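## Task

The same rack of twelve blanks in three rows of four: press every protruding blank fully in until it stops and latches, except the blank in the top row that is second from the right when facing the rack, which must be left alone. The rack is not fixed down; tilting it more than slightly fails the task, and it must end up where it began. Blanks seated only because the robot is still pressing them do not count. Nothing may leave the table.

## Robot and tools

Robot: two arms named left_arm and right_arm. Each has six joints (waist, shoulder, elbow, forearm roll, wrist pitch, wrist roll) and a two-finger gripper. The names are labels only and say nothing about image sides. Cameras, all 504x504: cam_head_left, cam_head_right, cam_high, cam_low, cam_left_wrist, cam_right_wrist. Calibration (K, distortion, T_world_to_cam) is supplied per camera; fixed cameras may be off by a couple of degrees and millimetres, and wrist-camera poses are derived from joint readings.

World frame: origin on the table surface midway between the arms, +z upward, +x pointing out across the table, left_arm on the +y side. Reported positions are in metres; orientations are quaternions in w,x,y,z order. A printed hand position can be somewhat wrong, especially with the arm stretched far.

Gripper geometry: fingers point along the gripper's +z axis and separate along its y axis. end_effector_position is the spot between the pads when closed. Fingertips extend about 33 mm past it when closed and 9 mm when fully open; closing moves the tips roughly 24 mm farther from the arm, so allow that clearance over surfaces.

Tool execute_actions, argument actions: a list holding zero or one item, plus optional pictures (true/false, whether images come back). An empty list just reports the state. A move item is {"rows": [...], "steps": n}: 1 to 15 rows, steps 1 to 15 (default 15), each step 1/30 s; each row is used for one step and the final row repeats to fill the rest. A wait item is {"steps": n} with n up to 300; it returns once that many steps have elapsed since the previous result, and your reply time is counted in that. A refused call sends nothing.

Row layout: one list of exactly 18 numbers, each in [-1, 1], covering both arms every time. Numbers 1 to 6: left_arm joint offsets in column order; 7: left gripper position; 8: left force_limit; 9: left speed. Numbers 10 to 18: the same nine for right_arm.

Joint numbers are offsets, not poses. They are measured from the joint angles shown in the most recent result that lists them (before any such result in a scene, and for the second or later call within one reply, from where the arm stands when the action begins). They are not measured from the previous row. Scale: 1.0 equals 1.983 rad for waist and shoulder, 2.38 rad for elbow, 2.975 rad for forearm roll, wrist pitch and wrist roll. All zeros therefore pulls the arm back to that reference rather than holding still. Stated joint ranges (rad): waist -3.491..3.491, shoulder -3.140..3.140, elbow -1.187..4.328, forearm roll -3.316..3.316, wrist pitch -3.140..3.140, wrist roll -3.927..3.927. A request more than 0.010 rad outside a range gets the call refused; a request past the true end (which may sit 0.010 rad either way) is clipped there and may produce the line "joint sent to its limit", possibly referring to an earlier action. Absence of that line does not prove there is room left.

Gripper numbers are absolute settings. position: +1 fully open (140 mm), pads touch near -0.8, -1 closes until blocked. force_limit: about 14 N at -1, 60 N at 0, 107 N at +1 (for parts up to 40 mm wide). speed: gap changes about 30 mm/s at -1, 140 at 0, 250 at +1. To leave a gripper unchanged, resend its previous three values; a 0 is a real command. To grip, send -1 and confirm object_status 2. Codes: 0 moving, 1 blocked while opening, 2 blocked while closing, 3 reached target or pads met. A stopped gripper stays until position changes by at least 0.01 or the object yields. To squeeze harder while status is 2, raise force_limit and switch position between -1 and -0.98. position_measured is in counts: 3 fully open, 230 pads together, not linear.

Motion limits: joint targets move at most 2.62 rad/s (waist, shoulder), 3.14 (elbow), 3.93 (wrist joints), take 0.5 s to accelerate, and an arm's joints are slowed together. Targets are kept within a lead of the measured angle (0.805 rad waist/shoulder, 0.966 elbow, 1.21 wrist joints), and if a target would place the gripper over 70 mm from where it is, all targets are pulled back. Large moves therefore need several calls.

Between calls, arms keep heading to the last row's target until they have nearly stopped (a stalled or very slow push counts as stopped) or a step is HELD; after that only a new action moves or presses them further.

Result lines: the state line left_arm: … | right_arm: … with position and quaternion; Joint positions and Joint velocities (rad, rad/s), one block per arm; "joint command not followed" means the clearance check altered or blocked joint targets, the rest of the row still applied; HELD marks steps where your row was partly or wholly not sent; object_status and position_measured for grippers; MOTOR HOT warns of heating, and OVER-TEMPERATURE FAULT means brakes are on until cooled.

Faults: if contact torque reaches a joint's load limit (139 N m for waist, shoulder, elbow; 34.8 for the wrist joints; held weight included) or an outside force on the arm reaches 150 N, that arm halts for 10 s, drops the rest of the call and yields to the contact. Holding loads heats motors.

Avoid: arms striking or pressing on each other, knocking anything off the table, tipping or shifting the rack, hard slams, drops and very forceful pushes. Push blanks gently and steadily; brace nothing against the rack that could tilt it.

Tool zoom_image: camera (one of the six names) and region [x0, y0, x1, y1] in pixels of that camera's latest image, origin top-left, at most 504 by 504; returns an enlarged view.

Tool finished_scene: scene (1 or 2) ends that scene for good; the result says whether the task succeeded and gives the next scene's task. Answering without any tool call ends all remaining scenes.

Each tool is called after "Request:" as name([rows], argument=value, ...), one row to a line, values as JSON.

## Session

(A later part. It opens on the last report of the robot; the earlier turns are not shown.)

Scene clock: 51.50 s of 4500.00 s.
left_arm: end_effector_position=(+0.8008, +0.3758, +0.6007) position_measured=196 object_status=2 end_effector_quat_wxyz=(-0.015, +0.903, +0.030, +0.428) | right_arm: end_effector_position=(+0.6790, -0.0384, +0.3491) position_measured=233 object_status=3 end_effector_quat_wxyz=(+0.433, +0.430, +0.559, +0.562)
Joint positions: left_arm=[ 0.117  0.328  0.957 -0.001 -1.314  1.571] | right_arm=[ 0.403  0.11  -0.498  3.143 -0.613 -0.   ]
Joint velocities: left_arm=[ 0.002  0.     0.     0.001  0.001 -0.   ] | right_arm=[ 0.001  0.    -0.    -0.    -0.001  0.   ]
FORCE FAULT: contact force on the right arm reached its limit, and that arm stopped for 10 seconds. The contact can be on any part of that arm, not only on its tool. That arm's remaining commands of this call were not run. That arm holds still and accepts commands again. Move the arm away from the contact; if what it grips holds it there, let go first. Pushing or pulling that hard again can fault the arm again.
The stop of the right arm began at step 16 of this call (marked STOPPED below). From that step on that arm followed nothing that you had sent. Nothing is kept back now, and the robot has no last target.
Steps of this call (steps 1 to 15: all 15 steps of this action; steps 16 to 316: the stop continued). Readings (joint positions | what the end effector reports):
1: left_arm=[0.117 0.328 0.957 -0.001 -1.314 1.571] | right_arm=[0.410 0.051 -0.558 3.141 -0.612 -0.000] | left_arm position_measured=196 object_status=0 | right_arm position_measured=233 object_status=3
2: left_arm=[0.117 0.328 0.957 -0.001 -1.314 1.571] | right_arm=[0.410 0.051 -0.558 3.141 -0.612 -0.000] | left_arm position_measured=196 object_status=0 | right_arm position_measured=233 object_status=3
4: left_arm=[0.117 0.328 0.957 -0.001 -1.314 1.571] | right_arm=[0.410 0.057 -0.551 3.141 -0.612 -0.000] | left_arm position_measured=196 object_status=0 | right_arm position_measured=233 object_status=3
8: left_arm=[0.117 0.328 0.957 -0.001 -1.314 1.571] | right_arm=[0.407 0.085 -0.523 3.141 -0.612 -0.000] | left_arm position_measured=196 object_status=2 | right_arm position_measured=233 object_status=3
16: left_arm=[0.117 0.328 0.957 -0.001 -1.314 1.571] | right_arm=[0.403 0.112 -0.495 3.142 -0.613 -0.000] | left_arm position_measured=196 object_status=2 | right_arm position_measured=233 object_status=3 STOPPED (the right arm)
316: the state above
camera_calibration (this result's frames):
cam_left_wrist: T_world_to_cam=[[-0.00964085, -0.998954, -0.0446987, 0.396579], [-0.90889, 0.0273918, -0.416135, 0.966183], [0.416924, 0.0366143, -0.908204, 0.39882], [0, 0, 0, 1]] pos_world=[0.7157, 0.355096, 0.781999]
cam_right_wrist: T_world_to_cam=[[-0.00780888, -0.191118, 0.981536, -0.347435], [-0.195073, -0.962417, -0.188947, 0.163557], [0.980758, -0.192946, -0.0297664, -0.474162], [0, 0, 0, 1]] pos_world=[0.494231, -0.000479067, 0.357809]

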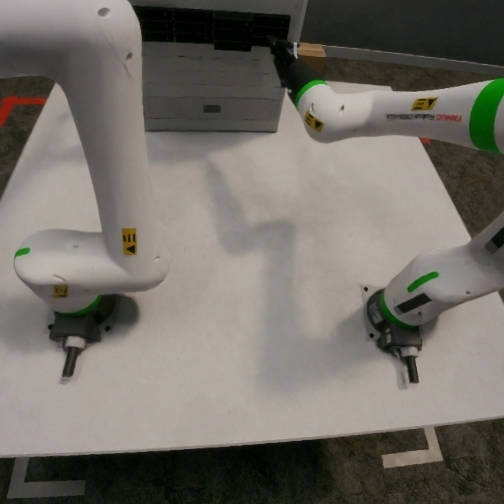

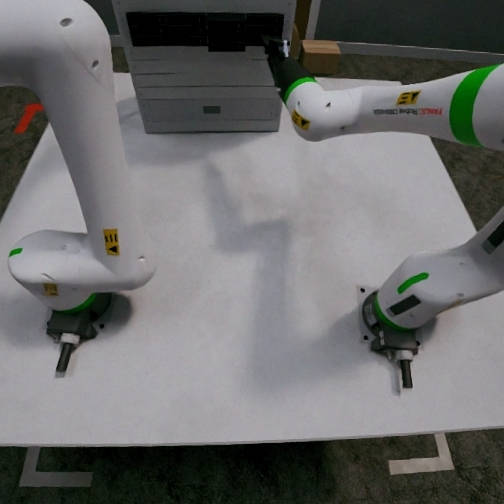

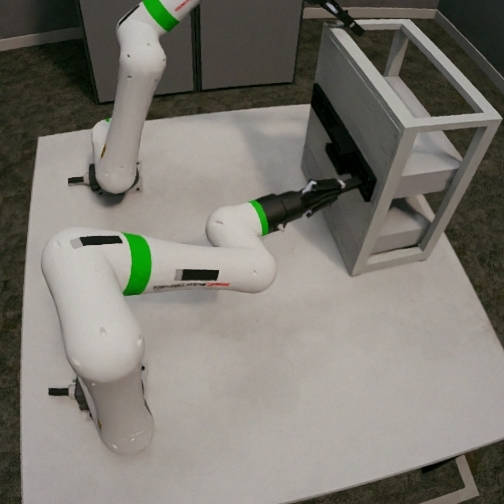

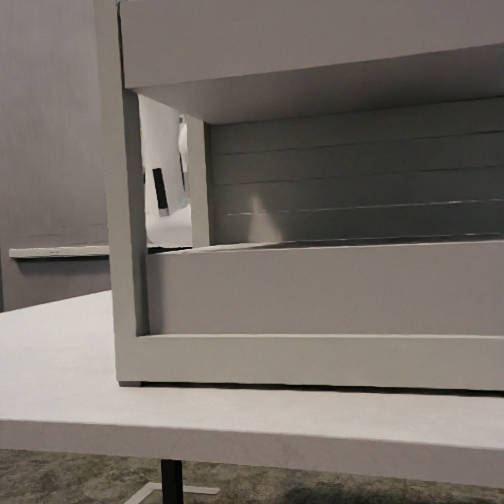

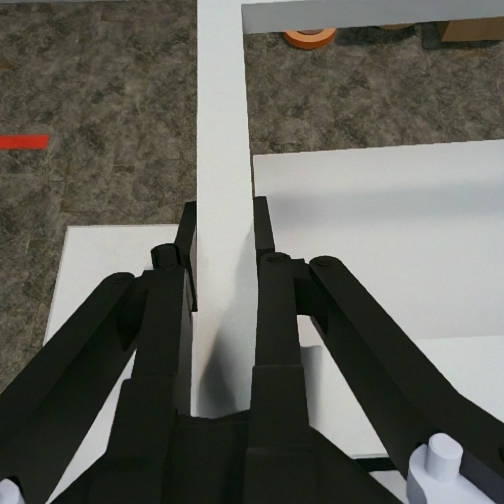

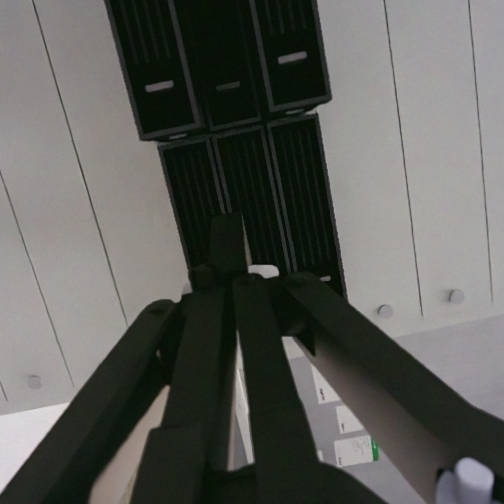

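Request:
execute_actions([
  {"rows":[[0,0,0,0,0,0,-1,1,0,0,-0.05,-0.0585,0,-0.0134,0,-1,0,0]],"steps":10},
], pictures=false)

Request:
execute_actions([
  {"rows":[[0,0,0,0,0,0,-1,1,0,0.065,0.05,0.043,0,0,0,-1,0,0]]},
])

Scene clock: 58.27 s of 4500.00 s.
left_arm: end_effector_position=(+0.8007, +0.3757, +0.6008) position_measured=196 object_status=2 end_effector_quat_wxyz=(-0.015, +0.903, +0.030, +0.428) | right_arm: end_effector_position=(+0.6303, -0.0513, +0.3375) position_measured=233 object_status=3 end_effector_quat_wxyz=(+0.432, +0.430, +0.559, +0.562)
Joint positions: left_arm=[ 0.117  0.328  0.957 -0.001 -1.314  1.571] | right_arm=[ 0.403  0.011 -0.636  3.143 -0.653 -0.   ]
Joint velocities: left_arm=[ 0.    -0.001 -0.001  0.    -0.001 -0.   ] | right_arm=[ 0.    -0.039 -0.053  0.    -0.016  0.   ]
Steps of this call (steps 1 to 90: nothing new was sent; then 3.43 s passed at rest; steps 91 to 100: all 10 steps of this action). Readings (joint positions | what the end effector reports):
91: left_arm=[0.117 0.328 0.957 -0.001 -1.314 1.571] | right_arm=[0.403 0.110 -0.498 3.143 -0.613 -0.000] | left_arm position_measured=196 object_status=2 | right_arm position_measured=233 object_status=3
92: left_arm=[0.117 0.328 0.957 -0.001 -1.314 1.571] | right_arm=[0.403 0.108 -0.500 3.143 -0.613 -0.000] | left_arm position_measured=196 object_status=2 | right_arm position_measured=233 object_status=3
94: left_arm=[0.117 0.328 0.957 -0.001 -1.314 1.571] | right_arm=[0.403 0.090 -0.525 3.143 -0.621 -0.000] | left_arm position_measured=196 object_status=2 | right_arm position_measured=233 object_status=3
98: left_arm=[0.117 0.328 0.957 -0.001 -1.314 1.571] | right_arm=[0.403 0.023 -0.620 3.143 -0.648 -0.000] | left_arm position_measured=196 object_status=2 | right_arm position_measured=233 object_status=3
100: the state above

Scene clock: 58.77 s of 4500.00 s.
left_arm: end_effector_position=(+0.8007, +0.3757, +0.6008) position_measured=196 object_status=2 end_effector_quat_wxyz=(-0.015, +0.903, +0.030, +0.428) | right_arm: end_effector_position=(+0.6239, +0.0450, +0.3373) position_measured=233 object_status=3 end_effector_quat_wxyz=(+0.396, +0.392, +0.585, +0.589)
Joint positions: left_arm=[ 0.117  0.328  0.957 -0.001 -1.314  1.571] | right_arm=[ 0.532  0.11  -0.534  3.143 -0.653 -0.   ]
Joint velocities: left_arm=[ 0.    -0.001 -0.001 -0.001 -0.001  0.   ] | right_arm=[ 0.001  0.001  0.001  0.001  0.002 -0.   ]
Steps of this call (steps 1 to 15: all 15 steps of this action). Readings (joint positions | what the end effector reports):
1: left_arm=[0.117 0.328 0.957 -0.001 -1.314 1.571] | right_arm=[0.403 0.011 -0.636 3.143 -0.653 -0.000] | left_arm position_measured=196 object_status=2 | right_arm position_measured=233 object_status=3
2: left_arm=[0.117 0.328 0.957 -0.001 -1.314 1.571] | right_arm=[0.405 0.012 -0.636 3.143 -0.653 -0.000] | left_arm position_measured=196 object_status=2 | right_arm position_measured=233 object_status=3
4: left_arm=[0.117 0.328 0.957 -0.001 -1.314 1.571] | right_arm=[0.426 0.027 -0.620 3.143 -0.653 -0.000] | left_arm position_measured=196 object_status=2 | right_arm position_measured=233 object_status=3
8: left_arm=[0.117 0.328 0.957 -0.001 -1.314 1.571] | right_arm=[0.505 0.089 -0.556 3.143 -0.653 -0.000] | left_arm position_measured=196 object_status=2 | right_arm position_measured=233 object_status=3
15: the state above
camera_calibration (this result's frames):
cam_left_wrist: T_world_to_cam=[[-0.00968279, -0.998956, -0.0446423, 0.396552], [-0.908847, 0.0274102, -0.416228, 0.966191], [0.417017, 0.0365428, -0.908164, 0.398845], [0, 0, 0, 1]] pos_world=[0.715634, 0.35508, 0.782075]
cam_right_wrist: T_world_to_cam=[[0.0142977, -0.191589, 0.981371, -0.334017], [-0.0693112, -0.9793, -0.190175, 0.153523], [0.997493, -0.065301, -0.027281, -0.421439], [0, 0, 0, 1]] pos_world=[0.435798, 0.0588309, 0.345493]

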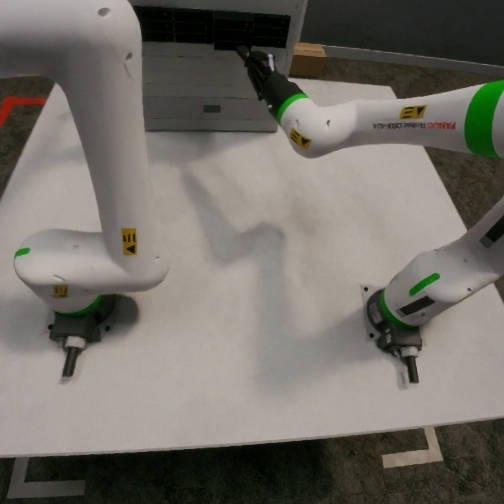

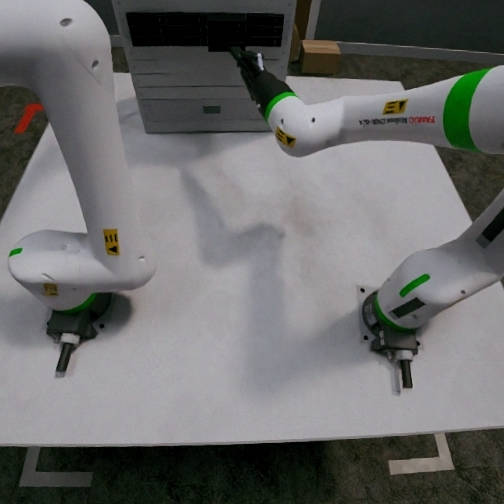

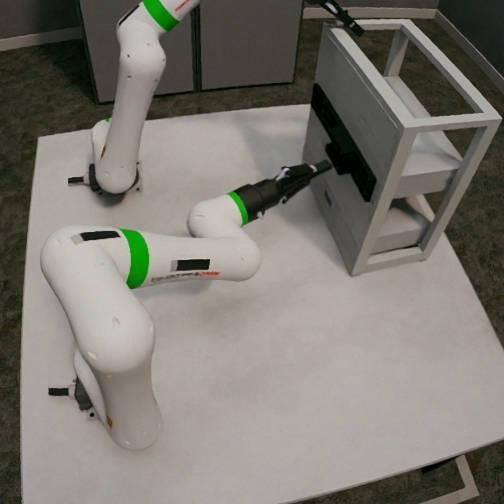

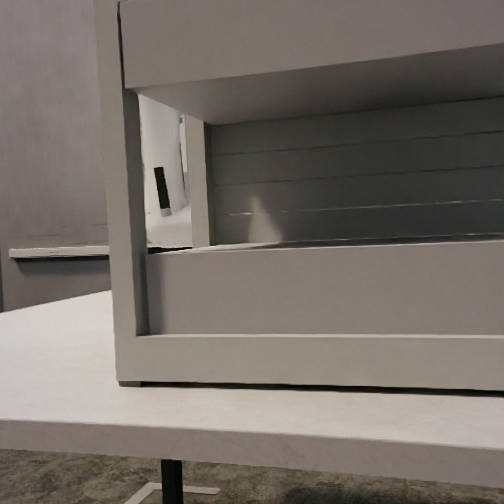

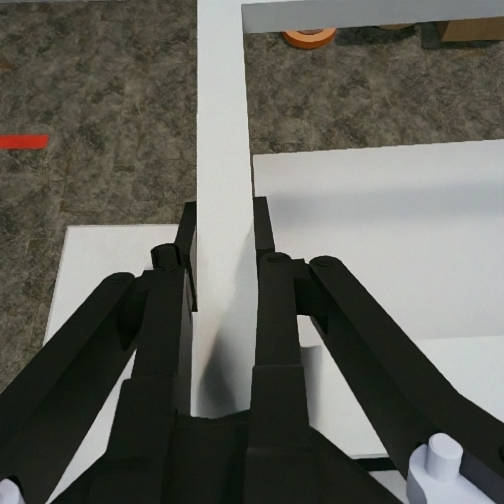

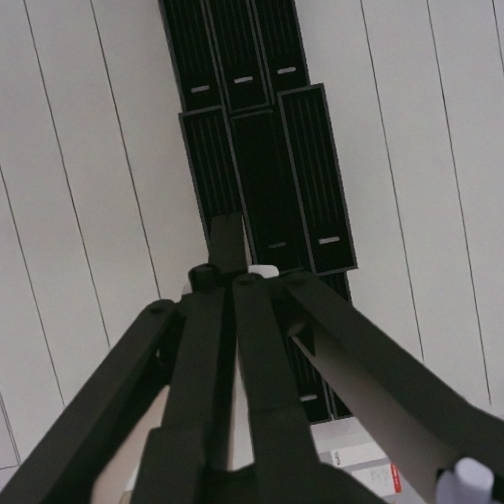

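Request:
execute_actions([
  {"rows":[[0,0,0,0,0,0,-1,1,0,0,0.013,0.01,0,0,0,-1,0,0]],"steps":8},
], pictures=false)

Request:
execute_actions([
  {"rows":[[0,0,0,0,0,0,-1,1,0,0,0.004,0.0034,0,0,0,-1,0,0],[0,0,0,0,0,0,-1,1,0,-0.001,0.008,0.007,0,0,0,-1,0,0],[0,0,0,0,0,0,-1,1,0,-0.002,0.012,0.01,0,0,0,-1,0,0],[0,0,0,0,0,0,-1,1,0,-0.002,0.016,0.0135,0,0,0,-1,0,0],[0,0,0,0,0,0,-1,1,0,-0.003,0.02,0.017,0,0,0,-1,0,0],[0,0,0,0,0,0,-1,1,0,-0.003,0.024,0.02,0,0,0,-1,0,0],[0,0,0,0,0,0,-1,1,0,-0.004,0.028,0.024,0,0,0,-1,0,0],[0,0,0,0,0,0,-1,1,0,-0.005,0.032,0.027,0,0,0,-1,0,0]]},
])

Request:
zoom_image(camera="cam_high", region=[300,120,400,220])

Scene clock: 67.80 s of 4500.00 s.
left_arm: end_effector_position=(+0.8007, +0.3757, +0.6008) position_measured=196 object_status=2 end_effector_quat_wxyz=(-0.015, +0.903, +0.030, +0.428) | right_arm: end_effector_position=(+0.6331, +0.0488, +0.3346) position_measured=233 object_status=3 end_effector_quat_wxyz=(+0.396, +0.393, +0.585, +0.589)
Joint positions: left_arm=[ 0.117  0.328  0.957 -0.001 -1.314  1.571] | right_arm=[ 0.532  0.136 -0.51   3.143 -0.653 -0.   ]
Joint velocities: left_arm=[-0.001  0.     0.    -0.001 -0.    -0.   ] | right_arm=[-0.001  0.002  0.002 -0.     0.     0.   ]
Steps of this call (steps 1 to 15: the robot went on to your last target; steps 16 to 90: nothing new was sent; then 5.77 s passed at rest; steps 91 to 98: all 8 steps of this action). Readings (joint positions | what the end effector reports):
91: left_arm=[0.117 0.328 0.957 -0.001 -1.314 1.571] | right_arm=[0.532 0.110 -0.534 3.143 -0.653 -0.000] | left_arm position_measured=196 object_status=2 | right_arm position_measured=233 object_status=3
92: left_arm=[0.117 0.328 0.957 -0.001 -1.314 1.571] | right_arm=[0.532 0.113 -0.532 3.143 -0.653 -0.000] | left_arm position_measured=196 object_status=2 | right_arm position_measured=233 object_status=3
94: left_arm=[0.117 0.328 0.957 -0.001 -1.314 1.571] | right_arm=[0.532 0.129 -0.517 3.143 -0.653 -0.000] | left_arm position_measured=196 object_status=2 | right_arm position_measured=233 object_status=3
98: the state above

Scene clock: 68.30 s of 4500.00 s.
left_arm: end_effector_position=(+0.8007, +0.3757, +0.6008) position_measured=196 object_status=2 end_effector_quat_wxyz=(-0.015, +0.903, +0.030, +0.428) | right_arm: end_effector_position=(+0.6611, +0.0519, +0.3308) position_measured=233 object_status=3 end_effector_quat_wxyz=(+0.399, +0.395, +0.583, +0.587)
Joint positions: left_arm=[ 0.117  0.328  0.957 -0.001 -1.314  1.571] | right_arm=[ 0.522  0.199 -0.446  3.143 -0.653 -0.   ]
Joint velocities: left_arm=[-0.001 -0.    -0.    -0.     0.    -0.   ] | right_arm=[-0.     0.002  0.001  0.001 -0.002 -0.   ]
Steps of this call (steps 1 to 15: all 15 steps of this action). Readings (joint positions | what the end effector reports):
1: left_arm=[0.117 0.328 0.957 -0.001 -1.314 1.571] | right_arm=[0.532 0.136 -0.510 3.143 -0.653 -0.000] | left_arm position_measured=196 object_status=2 | right_arm position_measured=233 object_status=3
2: left_arm=[0.117 0.328 0.957 -0.001 -1.314 1.571] | right_arm=[0.532 0.138 -0.508 3.143 -0.653 -0.000] | left_arm position_measured=196 object_status=2 | right_arm position_measured=233 object_status=3
4: left_arm=[0.117 0.328 0.957 -0.001 -1.314 1.571] | right_arm=[0.531 0.148 -0.497 3.143 -0.653 -0.000] | left_arm position_measured=196 object_status=2 | right_arm position_measured=233 object_status=3
8: left_arm=[0.117 0.328 0.957 -0.001 -1.314 1.571] | right_arm=[0.526 0.178 -0.467 3.143 -0.653 -0.000] | left_arm position_measured=196 object_status=2 | right_arm position_measured=233 object_status=3
15: the state above
camera_calibration (this result's frames):
cam_left_wrist: T_world_to_cam=[[-0.00968271, -0.998956, -0.0446423, 0.396552], [-0.908847, 0.0274101, -0.416228, 0.966191], [0.417018, 0.0365428, -0.908164, 0.398845], [0, 0, 0, 1]] pos_world=[0.715634, 0.35508, 0.782075]
cam_right_wrist: T_world_to_cam=[[0.0134932, -0.191294, 0.98144, -0.32642], [-0.0791061, -0.978657, -0.189664, 0.167882], [0.996775, -0.0750787, -0.0283378, -0.456861], [0, 0, 0, 1]] pos_world=[0.473073, 0.067556, 0.339256]

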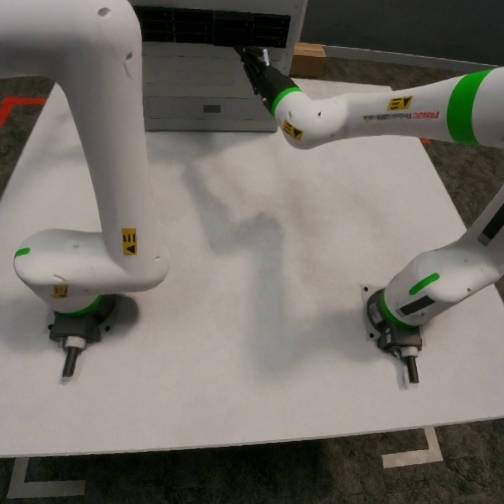

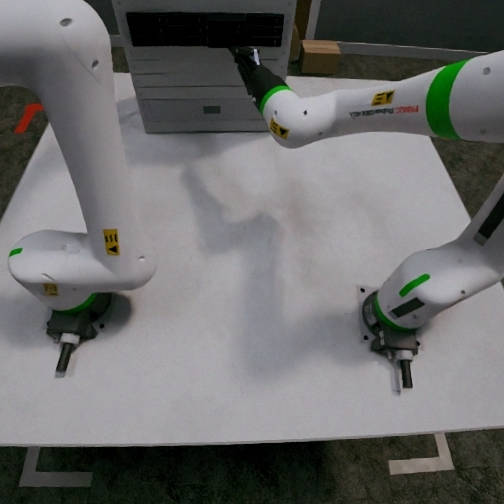

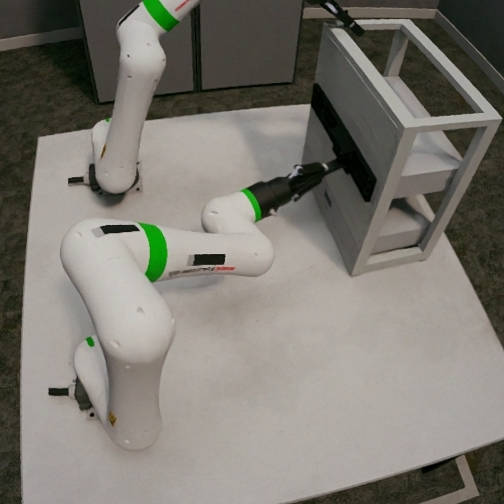

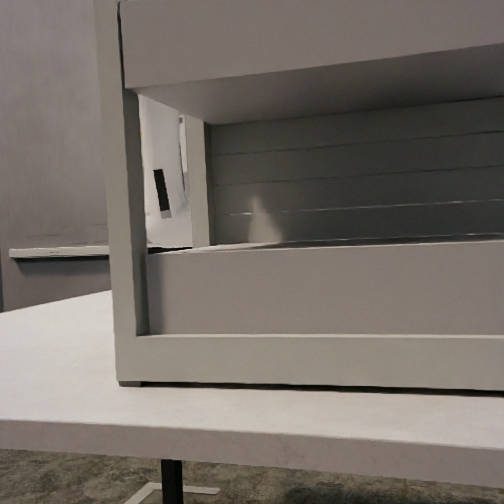

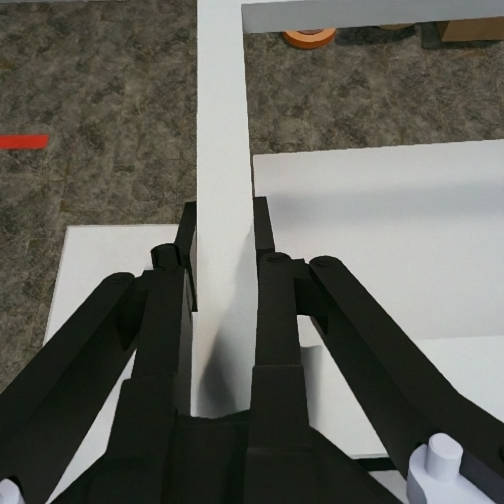

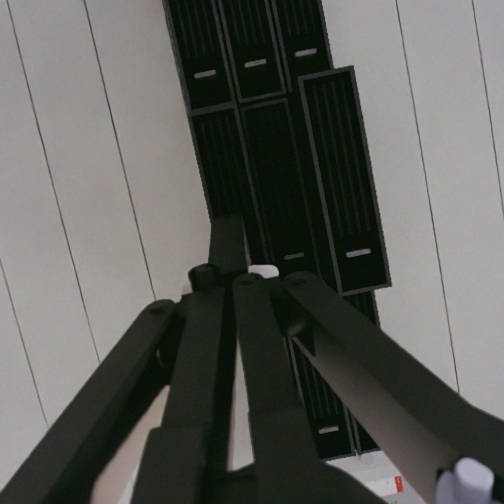

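Region (300, 120, 400, 220) of cam_high's 504x504 image, scaled by 5.040, with more detail than that image has.

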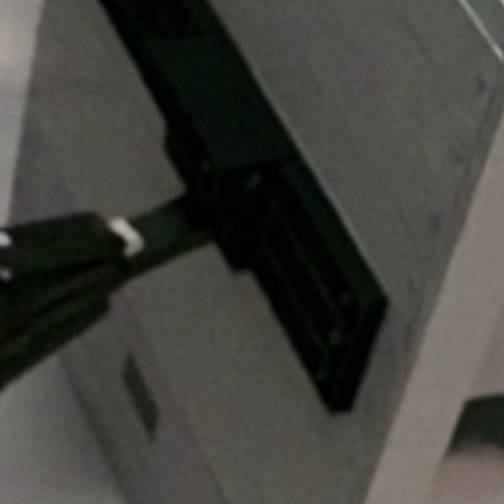

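Request:
execute_actions([
  {"rows":[[0,0,0,0,0,0,-1,1,0,0,0.002,0.002,0,0,0,-1,0,0],[0,0,0,0,0,0,-1,1,0,-0.001,0.004,0.004,0,0,0,-1,0,0],[0,0,0,0,0,0,-1,1,0,-0.001,0.006,0.006,0,0,0,-1,0,0],[0,0,0,0,0,0,-1,1,0,-0.002,0.008,0.008,0,0,0,-1,0,0],[0,0,0,0,0,0,-1,1,0,-0.002,0.0105,0.0105,0,0,0,-1,0,0]]},
])

Request:
zoom_image(camera="cam_high", region=[300,120,400,220])

Scene clock: 74.17 s of 4500.00 s.
left_arm: end_effector_position=(+0.8007, +0.3757, +0.6008) position_measured=196 object_status=2 end_effector_quat_wxyz=(-0.015, +0.903, +0.030, +0.428) | right_arm: end_effector_position=(+0.6714, +0.0526, +0.3319) position_measured=233 object_status=3 end_effector_quat_wxyz=(+0.401, +0.396, +0.581, +0.588)
Joint positions: left_arm=[ 0.117  0.328  0.957 -0.001 -1.314  1.571] | right_arm=[ 0.518  0.22  -0.421  3.143 -0.652 -0.   ]
Joint velocities: left_arm=[ 0.001  0.    -0.001  0.    -0.     0.   ] | right_arm=[-0.001  0.     0.    -0.001  0.001  0.   ]
Steps of this call (steps 1 to 15: the robot went on to your last target; steps 16 to 90: nothing new was sent; then 2.37 s passed at rest; steps 91 to 105: all 15 steps of this action). Readings (joint positions | what the end effector reports):
91: left_arm=[0.117 0.328 0.957 -0.001 -1.314 1.571] | right_arm=[0.522 0.199 -0.446 3.143 -0.653 -0.000] | left_arm position_measured=196 object_status=2 | right_arm position_measured=233 object_status=3
92: left_arm=[0.117 0.328 0.957 -0.001 -1.314 1.571] | right_arm=[0.522 0.201 -0.444 3.143 -0.653 -0.000] | left_arm position_measured=196 object_status=2 | right_arm position_measured=233 object_status=3
94: left_arm=[0.117 0.328 0.957 -0.001 -1.314 1.571] | right_arm=[0.521 0.206 -0.438 3.143 -0.653 -0.000] | left_arm position_measured=196 object_status=2 | right_arm position_measured=233 object_status=3
98: left_arm=[0.117 0.328 0.957 -0.001 -1.314 1.571] | right_arm=[0.518 0.219 -0.422 3.143 -0.652 -0.000] | left_arm position_measured=196 object_status=2 | right_arm position_measured=233 object_status=3
105: the state above
camera_calibration (this result's frames):
cam_left_wrist: T_world_to_cam=[[-0.00968278, -0.998956, -0.0446424, 0.396552], [-0.908847, 0.0274102, -0.416228, 0.966191], [0.417018, 0.0365428, -0.908163, 0.398845], [0, 0, 0, 1]] pos_world=[0.715634, 0.35508, 0.782075]
cam_right_wrist: T_world_to_cam=[[0.00897962, -0.192819, 0.981193, -0.324325], [-0.0822584, -0.97805, -0.191448, 0.172317], [0.996571, -0.0789922, -0.0246435, -0.467998], [0, 0, 0, 1]] pos_world=[0.483479, 0.0690302, 0.339682]

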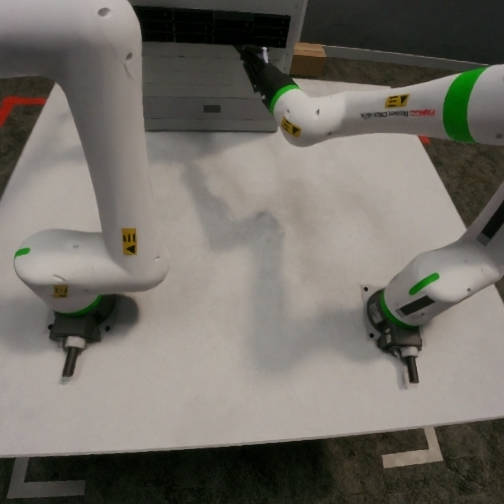

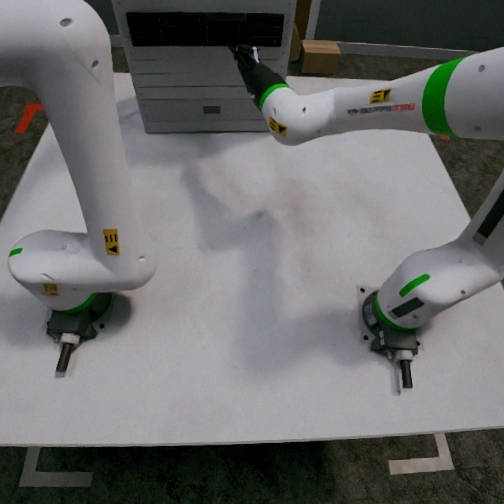

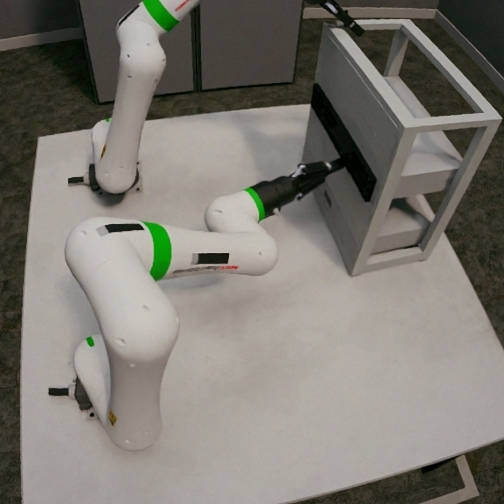

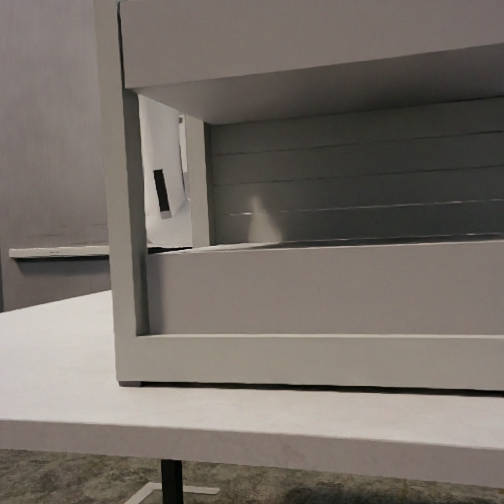

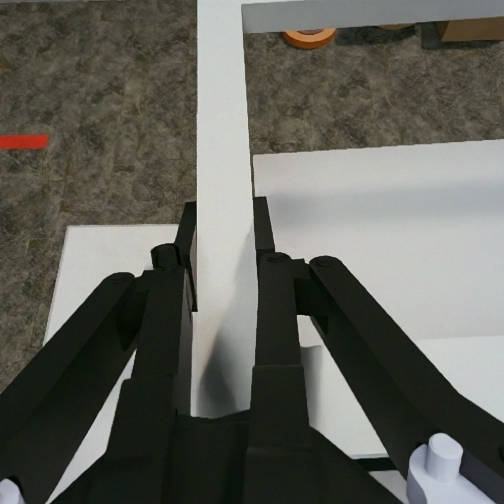

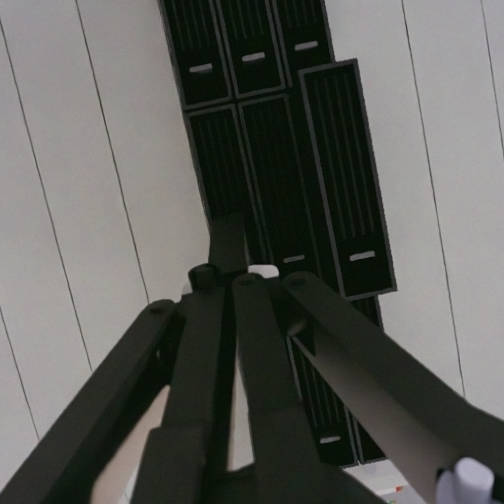

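Region (300, 120, 400, 220) of cam_high's 504x504 image, scaled by 5.040, with more detail than that image has.

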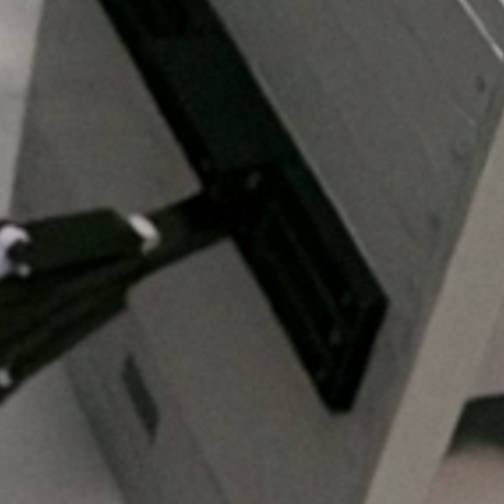

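Request:
execute_actions([
  {"rows":[[0,0,0,0,0,0,-1,1,0,0,0.002,0.0018,0,0,0,-1,0,0]],"steps":10},
], pictures=false)

Request:
execute_actions([
  {"rows":[[0,0,0,0,0,0,0.3,1,0,0,-0.07,-0.058,0,0,0,-1,0,0]]},
])

Request:
zoom_image(camera="cam_high", region=[290,80,400,220])

Request:
zoom_image(camera="cam_right_wrist", region=[150,0,400,250])

Scene clock: 79.63 s of 4500.00 s.
left_arm: end_effector_position=(+0.8007, +0.3757, +0.6008) position_measured=196 object_status=2 end_effector_quat_wxyz=(-0.015, +0.903, +0.030, +0.428) | right_arm: end_effector_position=(+0.6730, +0.0532, +0.3318) position_measured=233 object_status=3 end_effector_quat_wxyz=(+0.401, +0.396, +0.581, +0.588)
Joint positions: left_arm=[ 0.117  0.328  0.957 -0.001 -1.314  1.571] | right_arm=[ 0.518  0.224 -0.417  3.143 -0.653 -0.   ]
Joint velocities: left_arm=[ 0.001 -0.001  0.    -0.001 -0.    -0.   ] | right_arm=[ 0.001  0.     0.    -0.    -0.     0.   ]
Steps of this call (steps 1 to 15: the robot went on to your last target; steps 16 to 90: nothing new was sent; then 2.13 s passed at rest; steps 91 to 100: all 10 steps of this action). Readings (joint positions | what the end effector reports):
91: left_arm=[0.117 0.328 0.957 -0.001 -1.314 1.571] | right_arm=[0.518 0.220 -0.421 3.143 -0.653 -0.000] | left_arm position_measured=196 object_status=2 | right_arm position_measured=233 object_status=3
92: left_arm=[0.117 0.328 0.957 -0.001 -1.314 1.571] | right_arm=[0.518 0.221 -0.420 3.143 -0.653 -0.000] | left_arm position_measured=196 object_status=2 | right_arm position_measured=233 object_status=3
94: left_arm=[0.117 0.328 0.957 -0.001 -1.314 1.571] | right_arm=[0.518 0.224 -0.417 3.143 -0.653 -0.000] | left_arm position_measured=196 object_status=2 | right_arm position_measured=233 object_status=3
98: left_arm=[0.117 0.328 0.957 -0.001 -1.314 1.571] | right_arm=[0.518 0.224 -0.417 3.143 -0.653 -0.000] | left_arm position_measured=196 object_status=2 | right_arm position_measured=233 object_status=3
100: the state above

Scene clock: 80.13 s of 4500.00 s.
left_arm: end_effector_position=(+0.8007, +0.3758, +0.6008) position_measured=96 object_status=0 end_effector_quat_wxyz=(-0.015, +0.903, +0.030, +0.428) | right_arm: end_effector_position=(+0.6209, +0.0328, +0.3412) position_measured=233 object_status=3 end_effector_quat_wxyz=(+0.401, +0.396, +0.581, +0.588)
Joint positions: left_arm=[ 0.117  0.328  0.957 -0.001 -1.314  1.571] | right_arm=[ 0.518  0.085 -0.555  3.143 -0.653 -0.   ]
Joint velocities: left_arm=[-0.    -0.    -0.001 -0.    -0.001  0.   ] | right_arm=[-0.001 -0.002 -0.002  0.     0.001 -0.   ]
Steps of this call (steps 1 to 15: all 15 steps of this action). Readings (joint positions | what the end effector reports):
1: left_arm=[0.117 0.328 0.957 -0.001 -1.314 1.571] | right_arm=[0.518 0.224 -0.417 3.143 -0.653 -0.000] | left_arm position_measured=196 object_status=0 | right_arm position_measured=233 object_status=3
2: left_arm=[0.117 0.328 0.957 -0.001 -1.314 1.571] | right_arm=[0.518 0.223 -0.418 3.143 -0.653 -0.000] | left_arm position_measured=196 object_status=0 | right_arm position_measured=233 object_status=3
4: left_arm=[0.117 0.328 0.957 -0.001 -1.314 1.571] | right_arm=[0.518 0.203 -0.437 3.143 -0.653 -0.000] | left_arm position_measured=179 object_status=0 | right_arm position_measured=233 object_status=3
8: left_arm=[0.117 0.328 0.957 -0.001 -1.314 1.571] | right_arm=[0.518 0.114 -0.526 3.143 -0.653 -0.000] | left_arm position_measured=149 object_status=0 | right_arm position_measured=233 object_status=3
15: the state above
camera_calibration (this result's frames):
cam_left_wrist: T_world_to_cam=[[-0.00958479, -0.998958, -0.0446256, 0.396533], [-0.908868, 0.0273124, -0.416188, 0.966228], [0.416973, 0.0365697, -0.908183, 0.398837], [0, 0, 0, 1]] pos_world=[0.71567, 0.355144, 0.782045]
cam_right_wrist: T_world_to_cam=[[0.00786469, -0.193255, 0.981117, -0.336008], [-0.0820491, -0.977964, -0.191977, 0.150587], [0.996597, -0.0789899, -0.0235478, -0.419371], [0, 0, 0, 1]] pos_world=[0.432942, 0.049207, 0.348697]

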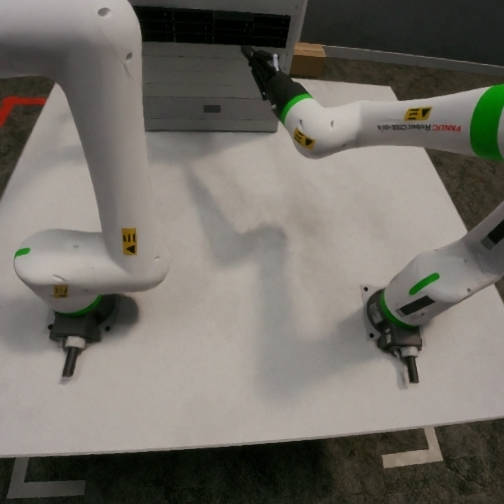

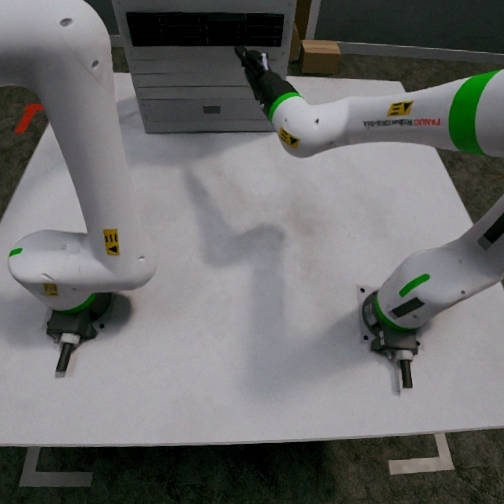

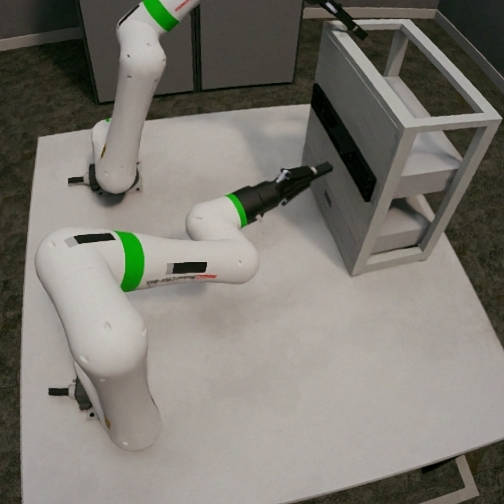

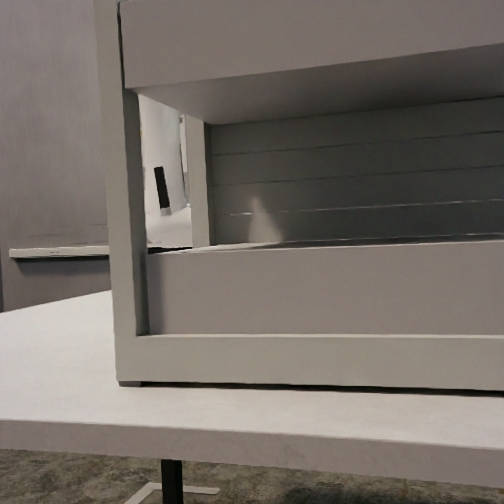

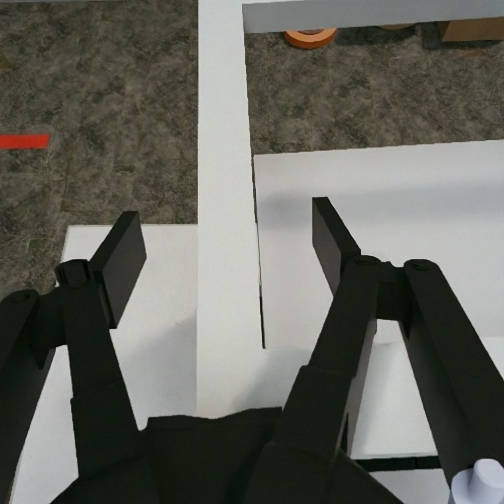

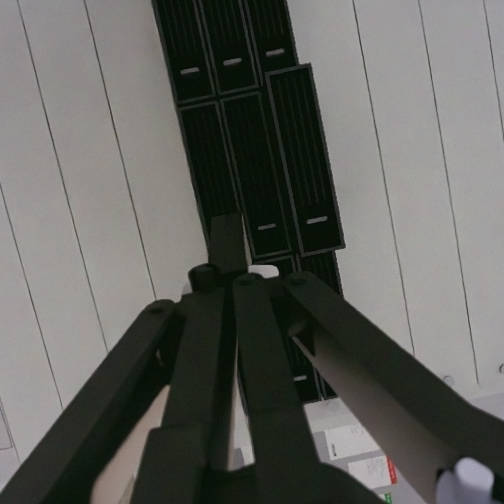

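Region (290, 80, 400, 220) of cam_high's 504x504 image, scaled by 3.600, with more detail than that image has; it fills the left 396 columns of this view, and the rest is white.

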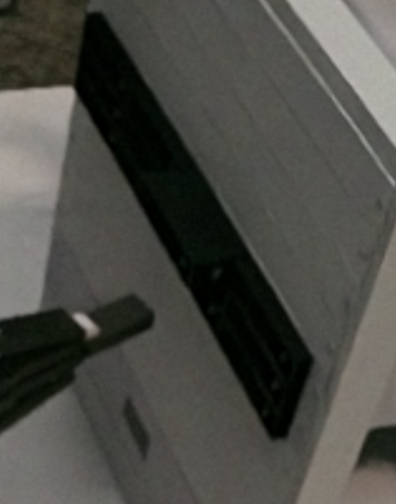

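Region (150, 0, 400, 250) of cam_right_wrist's 504x504 image, scaled by 2.016, with more detail than that image has.

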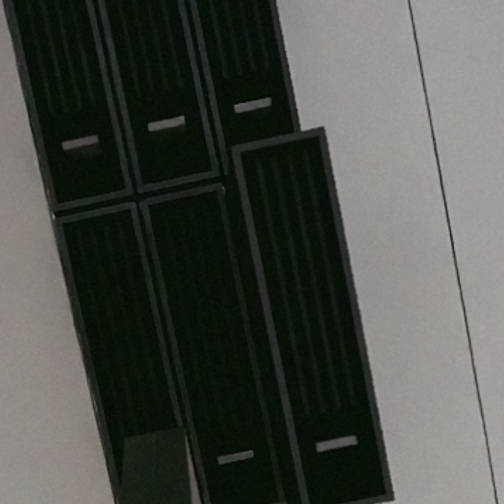

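Request:
execute_actions([
  {"rows":[[0,0,0,0,0.06,0,0.3,1,0,0,0,0,0,0,0,-1,0,0]],"steps":12},
], pictures=false)

Request:
finished_scene(scene=2)

Scene clock: 85.27 s of 4500.00 s.
left_arm: end_effector_position=(+0.8362, +0.3781, +0.6533) position_measured=91 object_status=3 end_effector_quat_wxyz=(-0.017, +0.861, +0.029, +0.507) | right_arm: end_effector_position=(+0.6209, +0.0328, +0.3411) position_measured=233 object_status=3 end_effector_quat_wxyz=(+0.401, +0.396, +0.581, +0.588)
Joint positions: left_arm=[ 0.117  0.328  0.957 -0.001 -1.136  1.571] | right_arm=[ 0.518  0.085 -0.555  3.143 -0.653 -0.   ]
Joint velocities: left_arm=[ 0.     0.    -0.     0.002  0.005  0.   ] | right_arm=[-0. -0. -0. -0.  0.  0.]
Steps of this call (steps 1 to 15: the robot went on to your last target; steps 16 to 90: nothing new was sent; then 1.73 s passed at rest; steps 91 to 102: all 12 steps of this action). Readings (joint positions | what the end effector reports):
91: left_arm=[0.117 0.328 0.957 -0.001 -1.314 1.571] | right_arm=[0.518 0.085 -0.555 3.143 -0.653 -0.000] | left_arm position_measured=91 object_status=3 | right_arm position_measured=233 object_status=3
92: left_arm=[0.117 0.328 0.957 -0.001 -1.311 1.571] | right_arm=[0.518 0.085 -0.555 3.143 -0.653 -0.000] | left_arm position_measured=91 object_status=3 | right_arm position_measured=233 object_status=3
94: left_arm=[0.117 0.328 0.957 -0.001 -1.279 1.571] | right_arm=[0.518 0.085 -0.555 3.143 -0.653 -0.000] | left_arm position_measured=91 object_status=3 | right_arm position_measured=233 object_status=3
98: left_arm=[0.117 0.328 0.957 -0.001 -1.160 1.571] | right_arm=[0.518 0.085 -0.555 3.143 -0.653 -0.000] | left_arm position_measured=91 object_status=3 | right_arm position_measured=233 object_status=3
102: the state above

The scene is finished: the task was done.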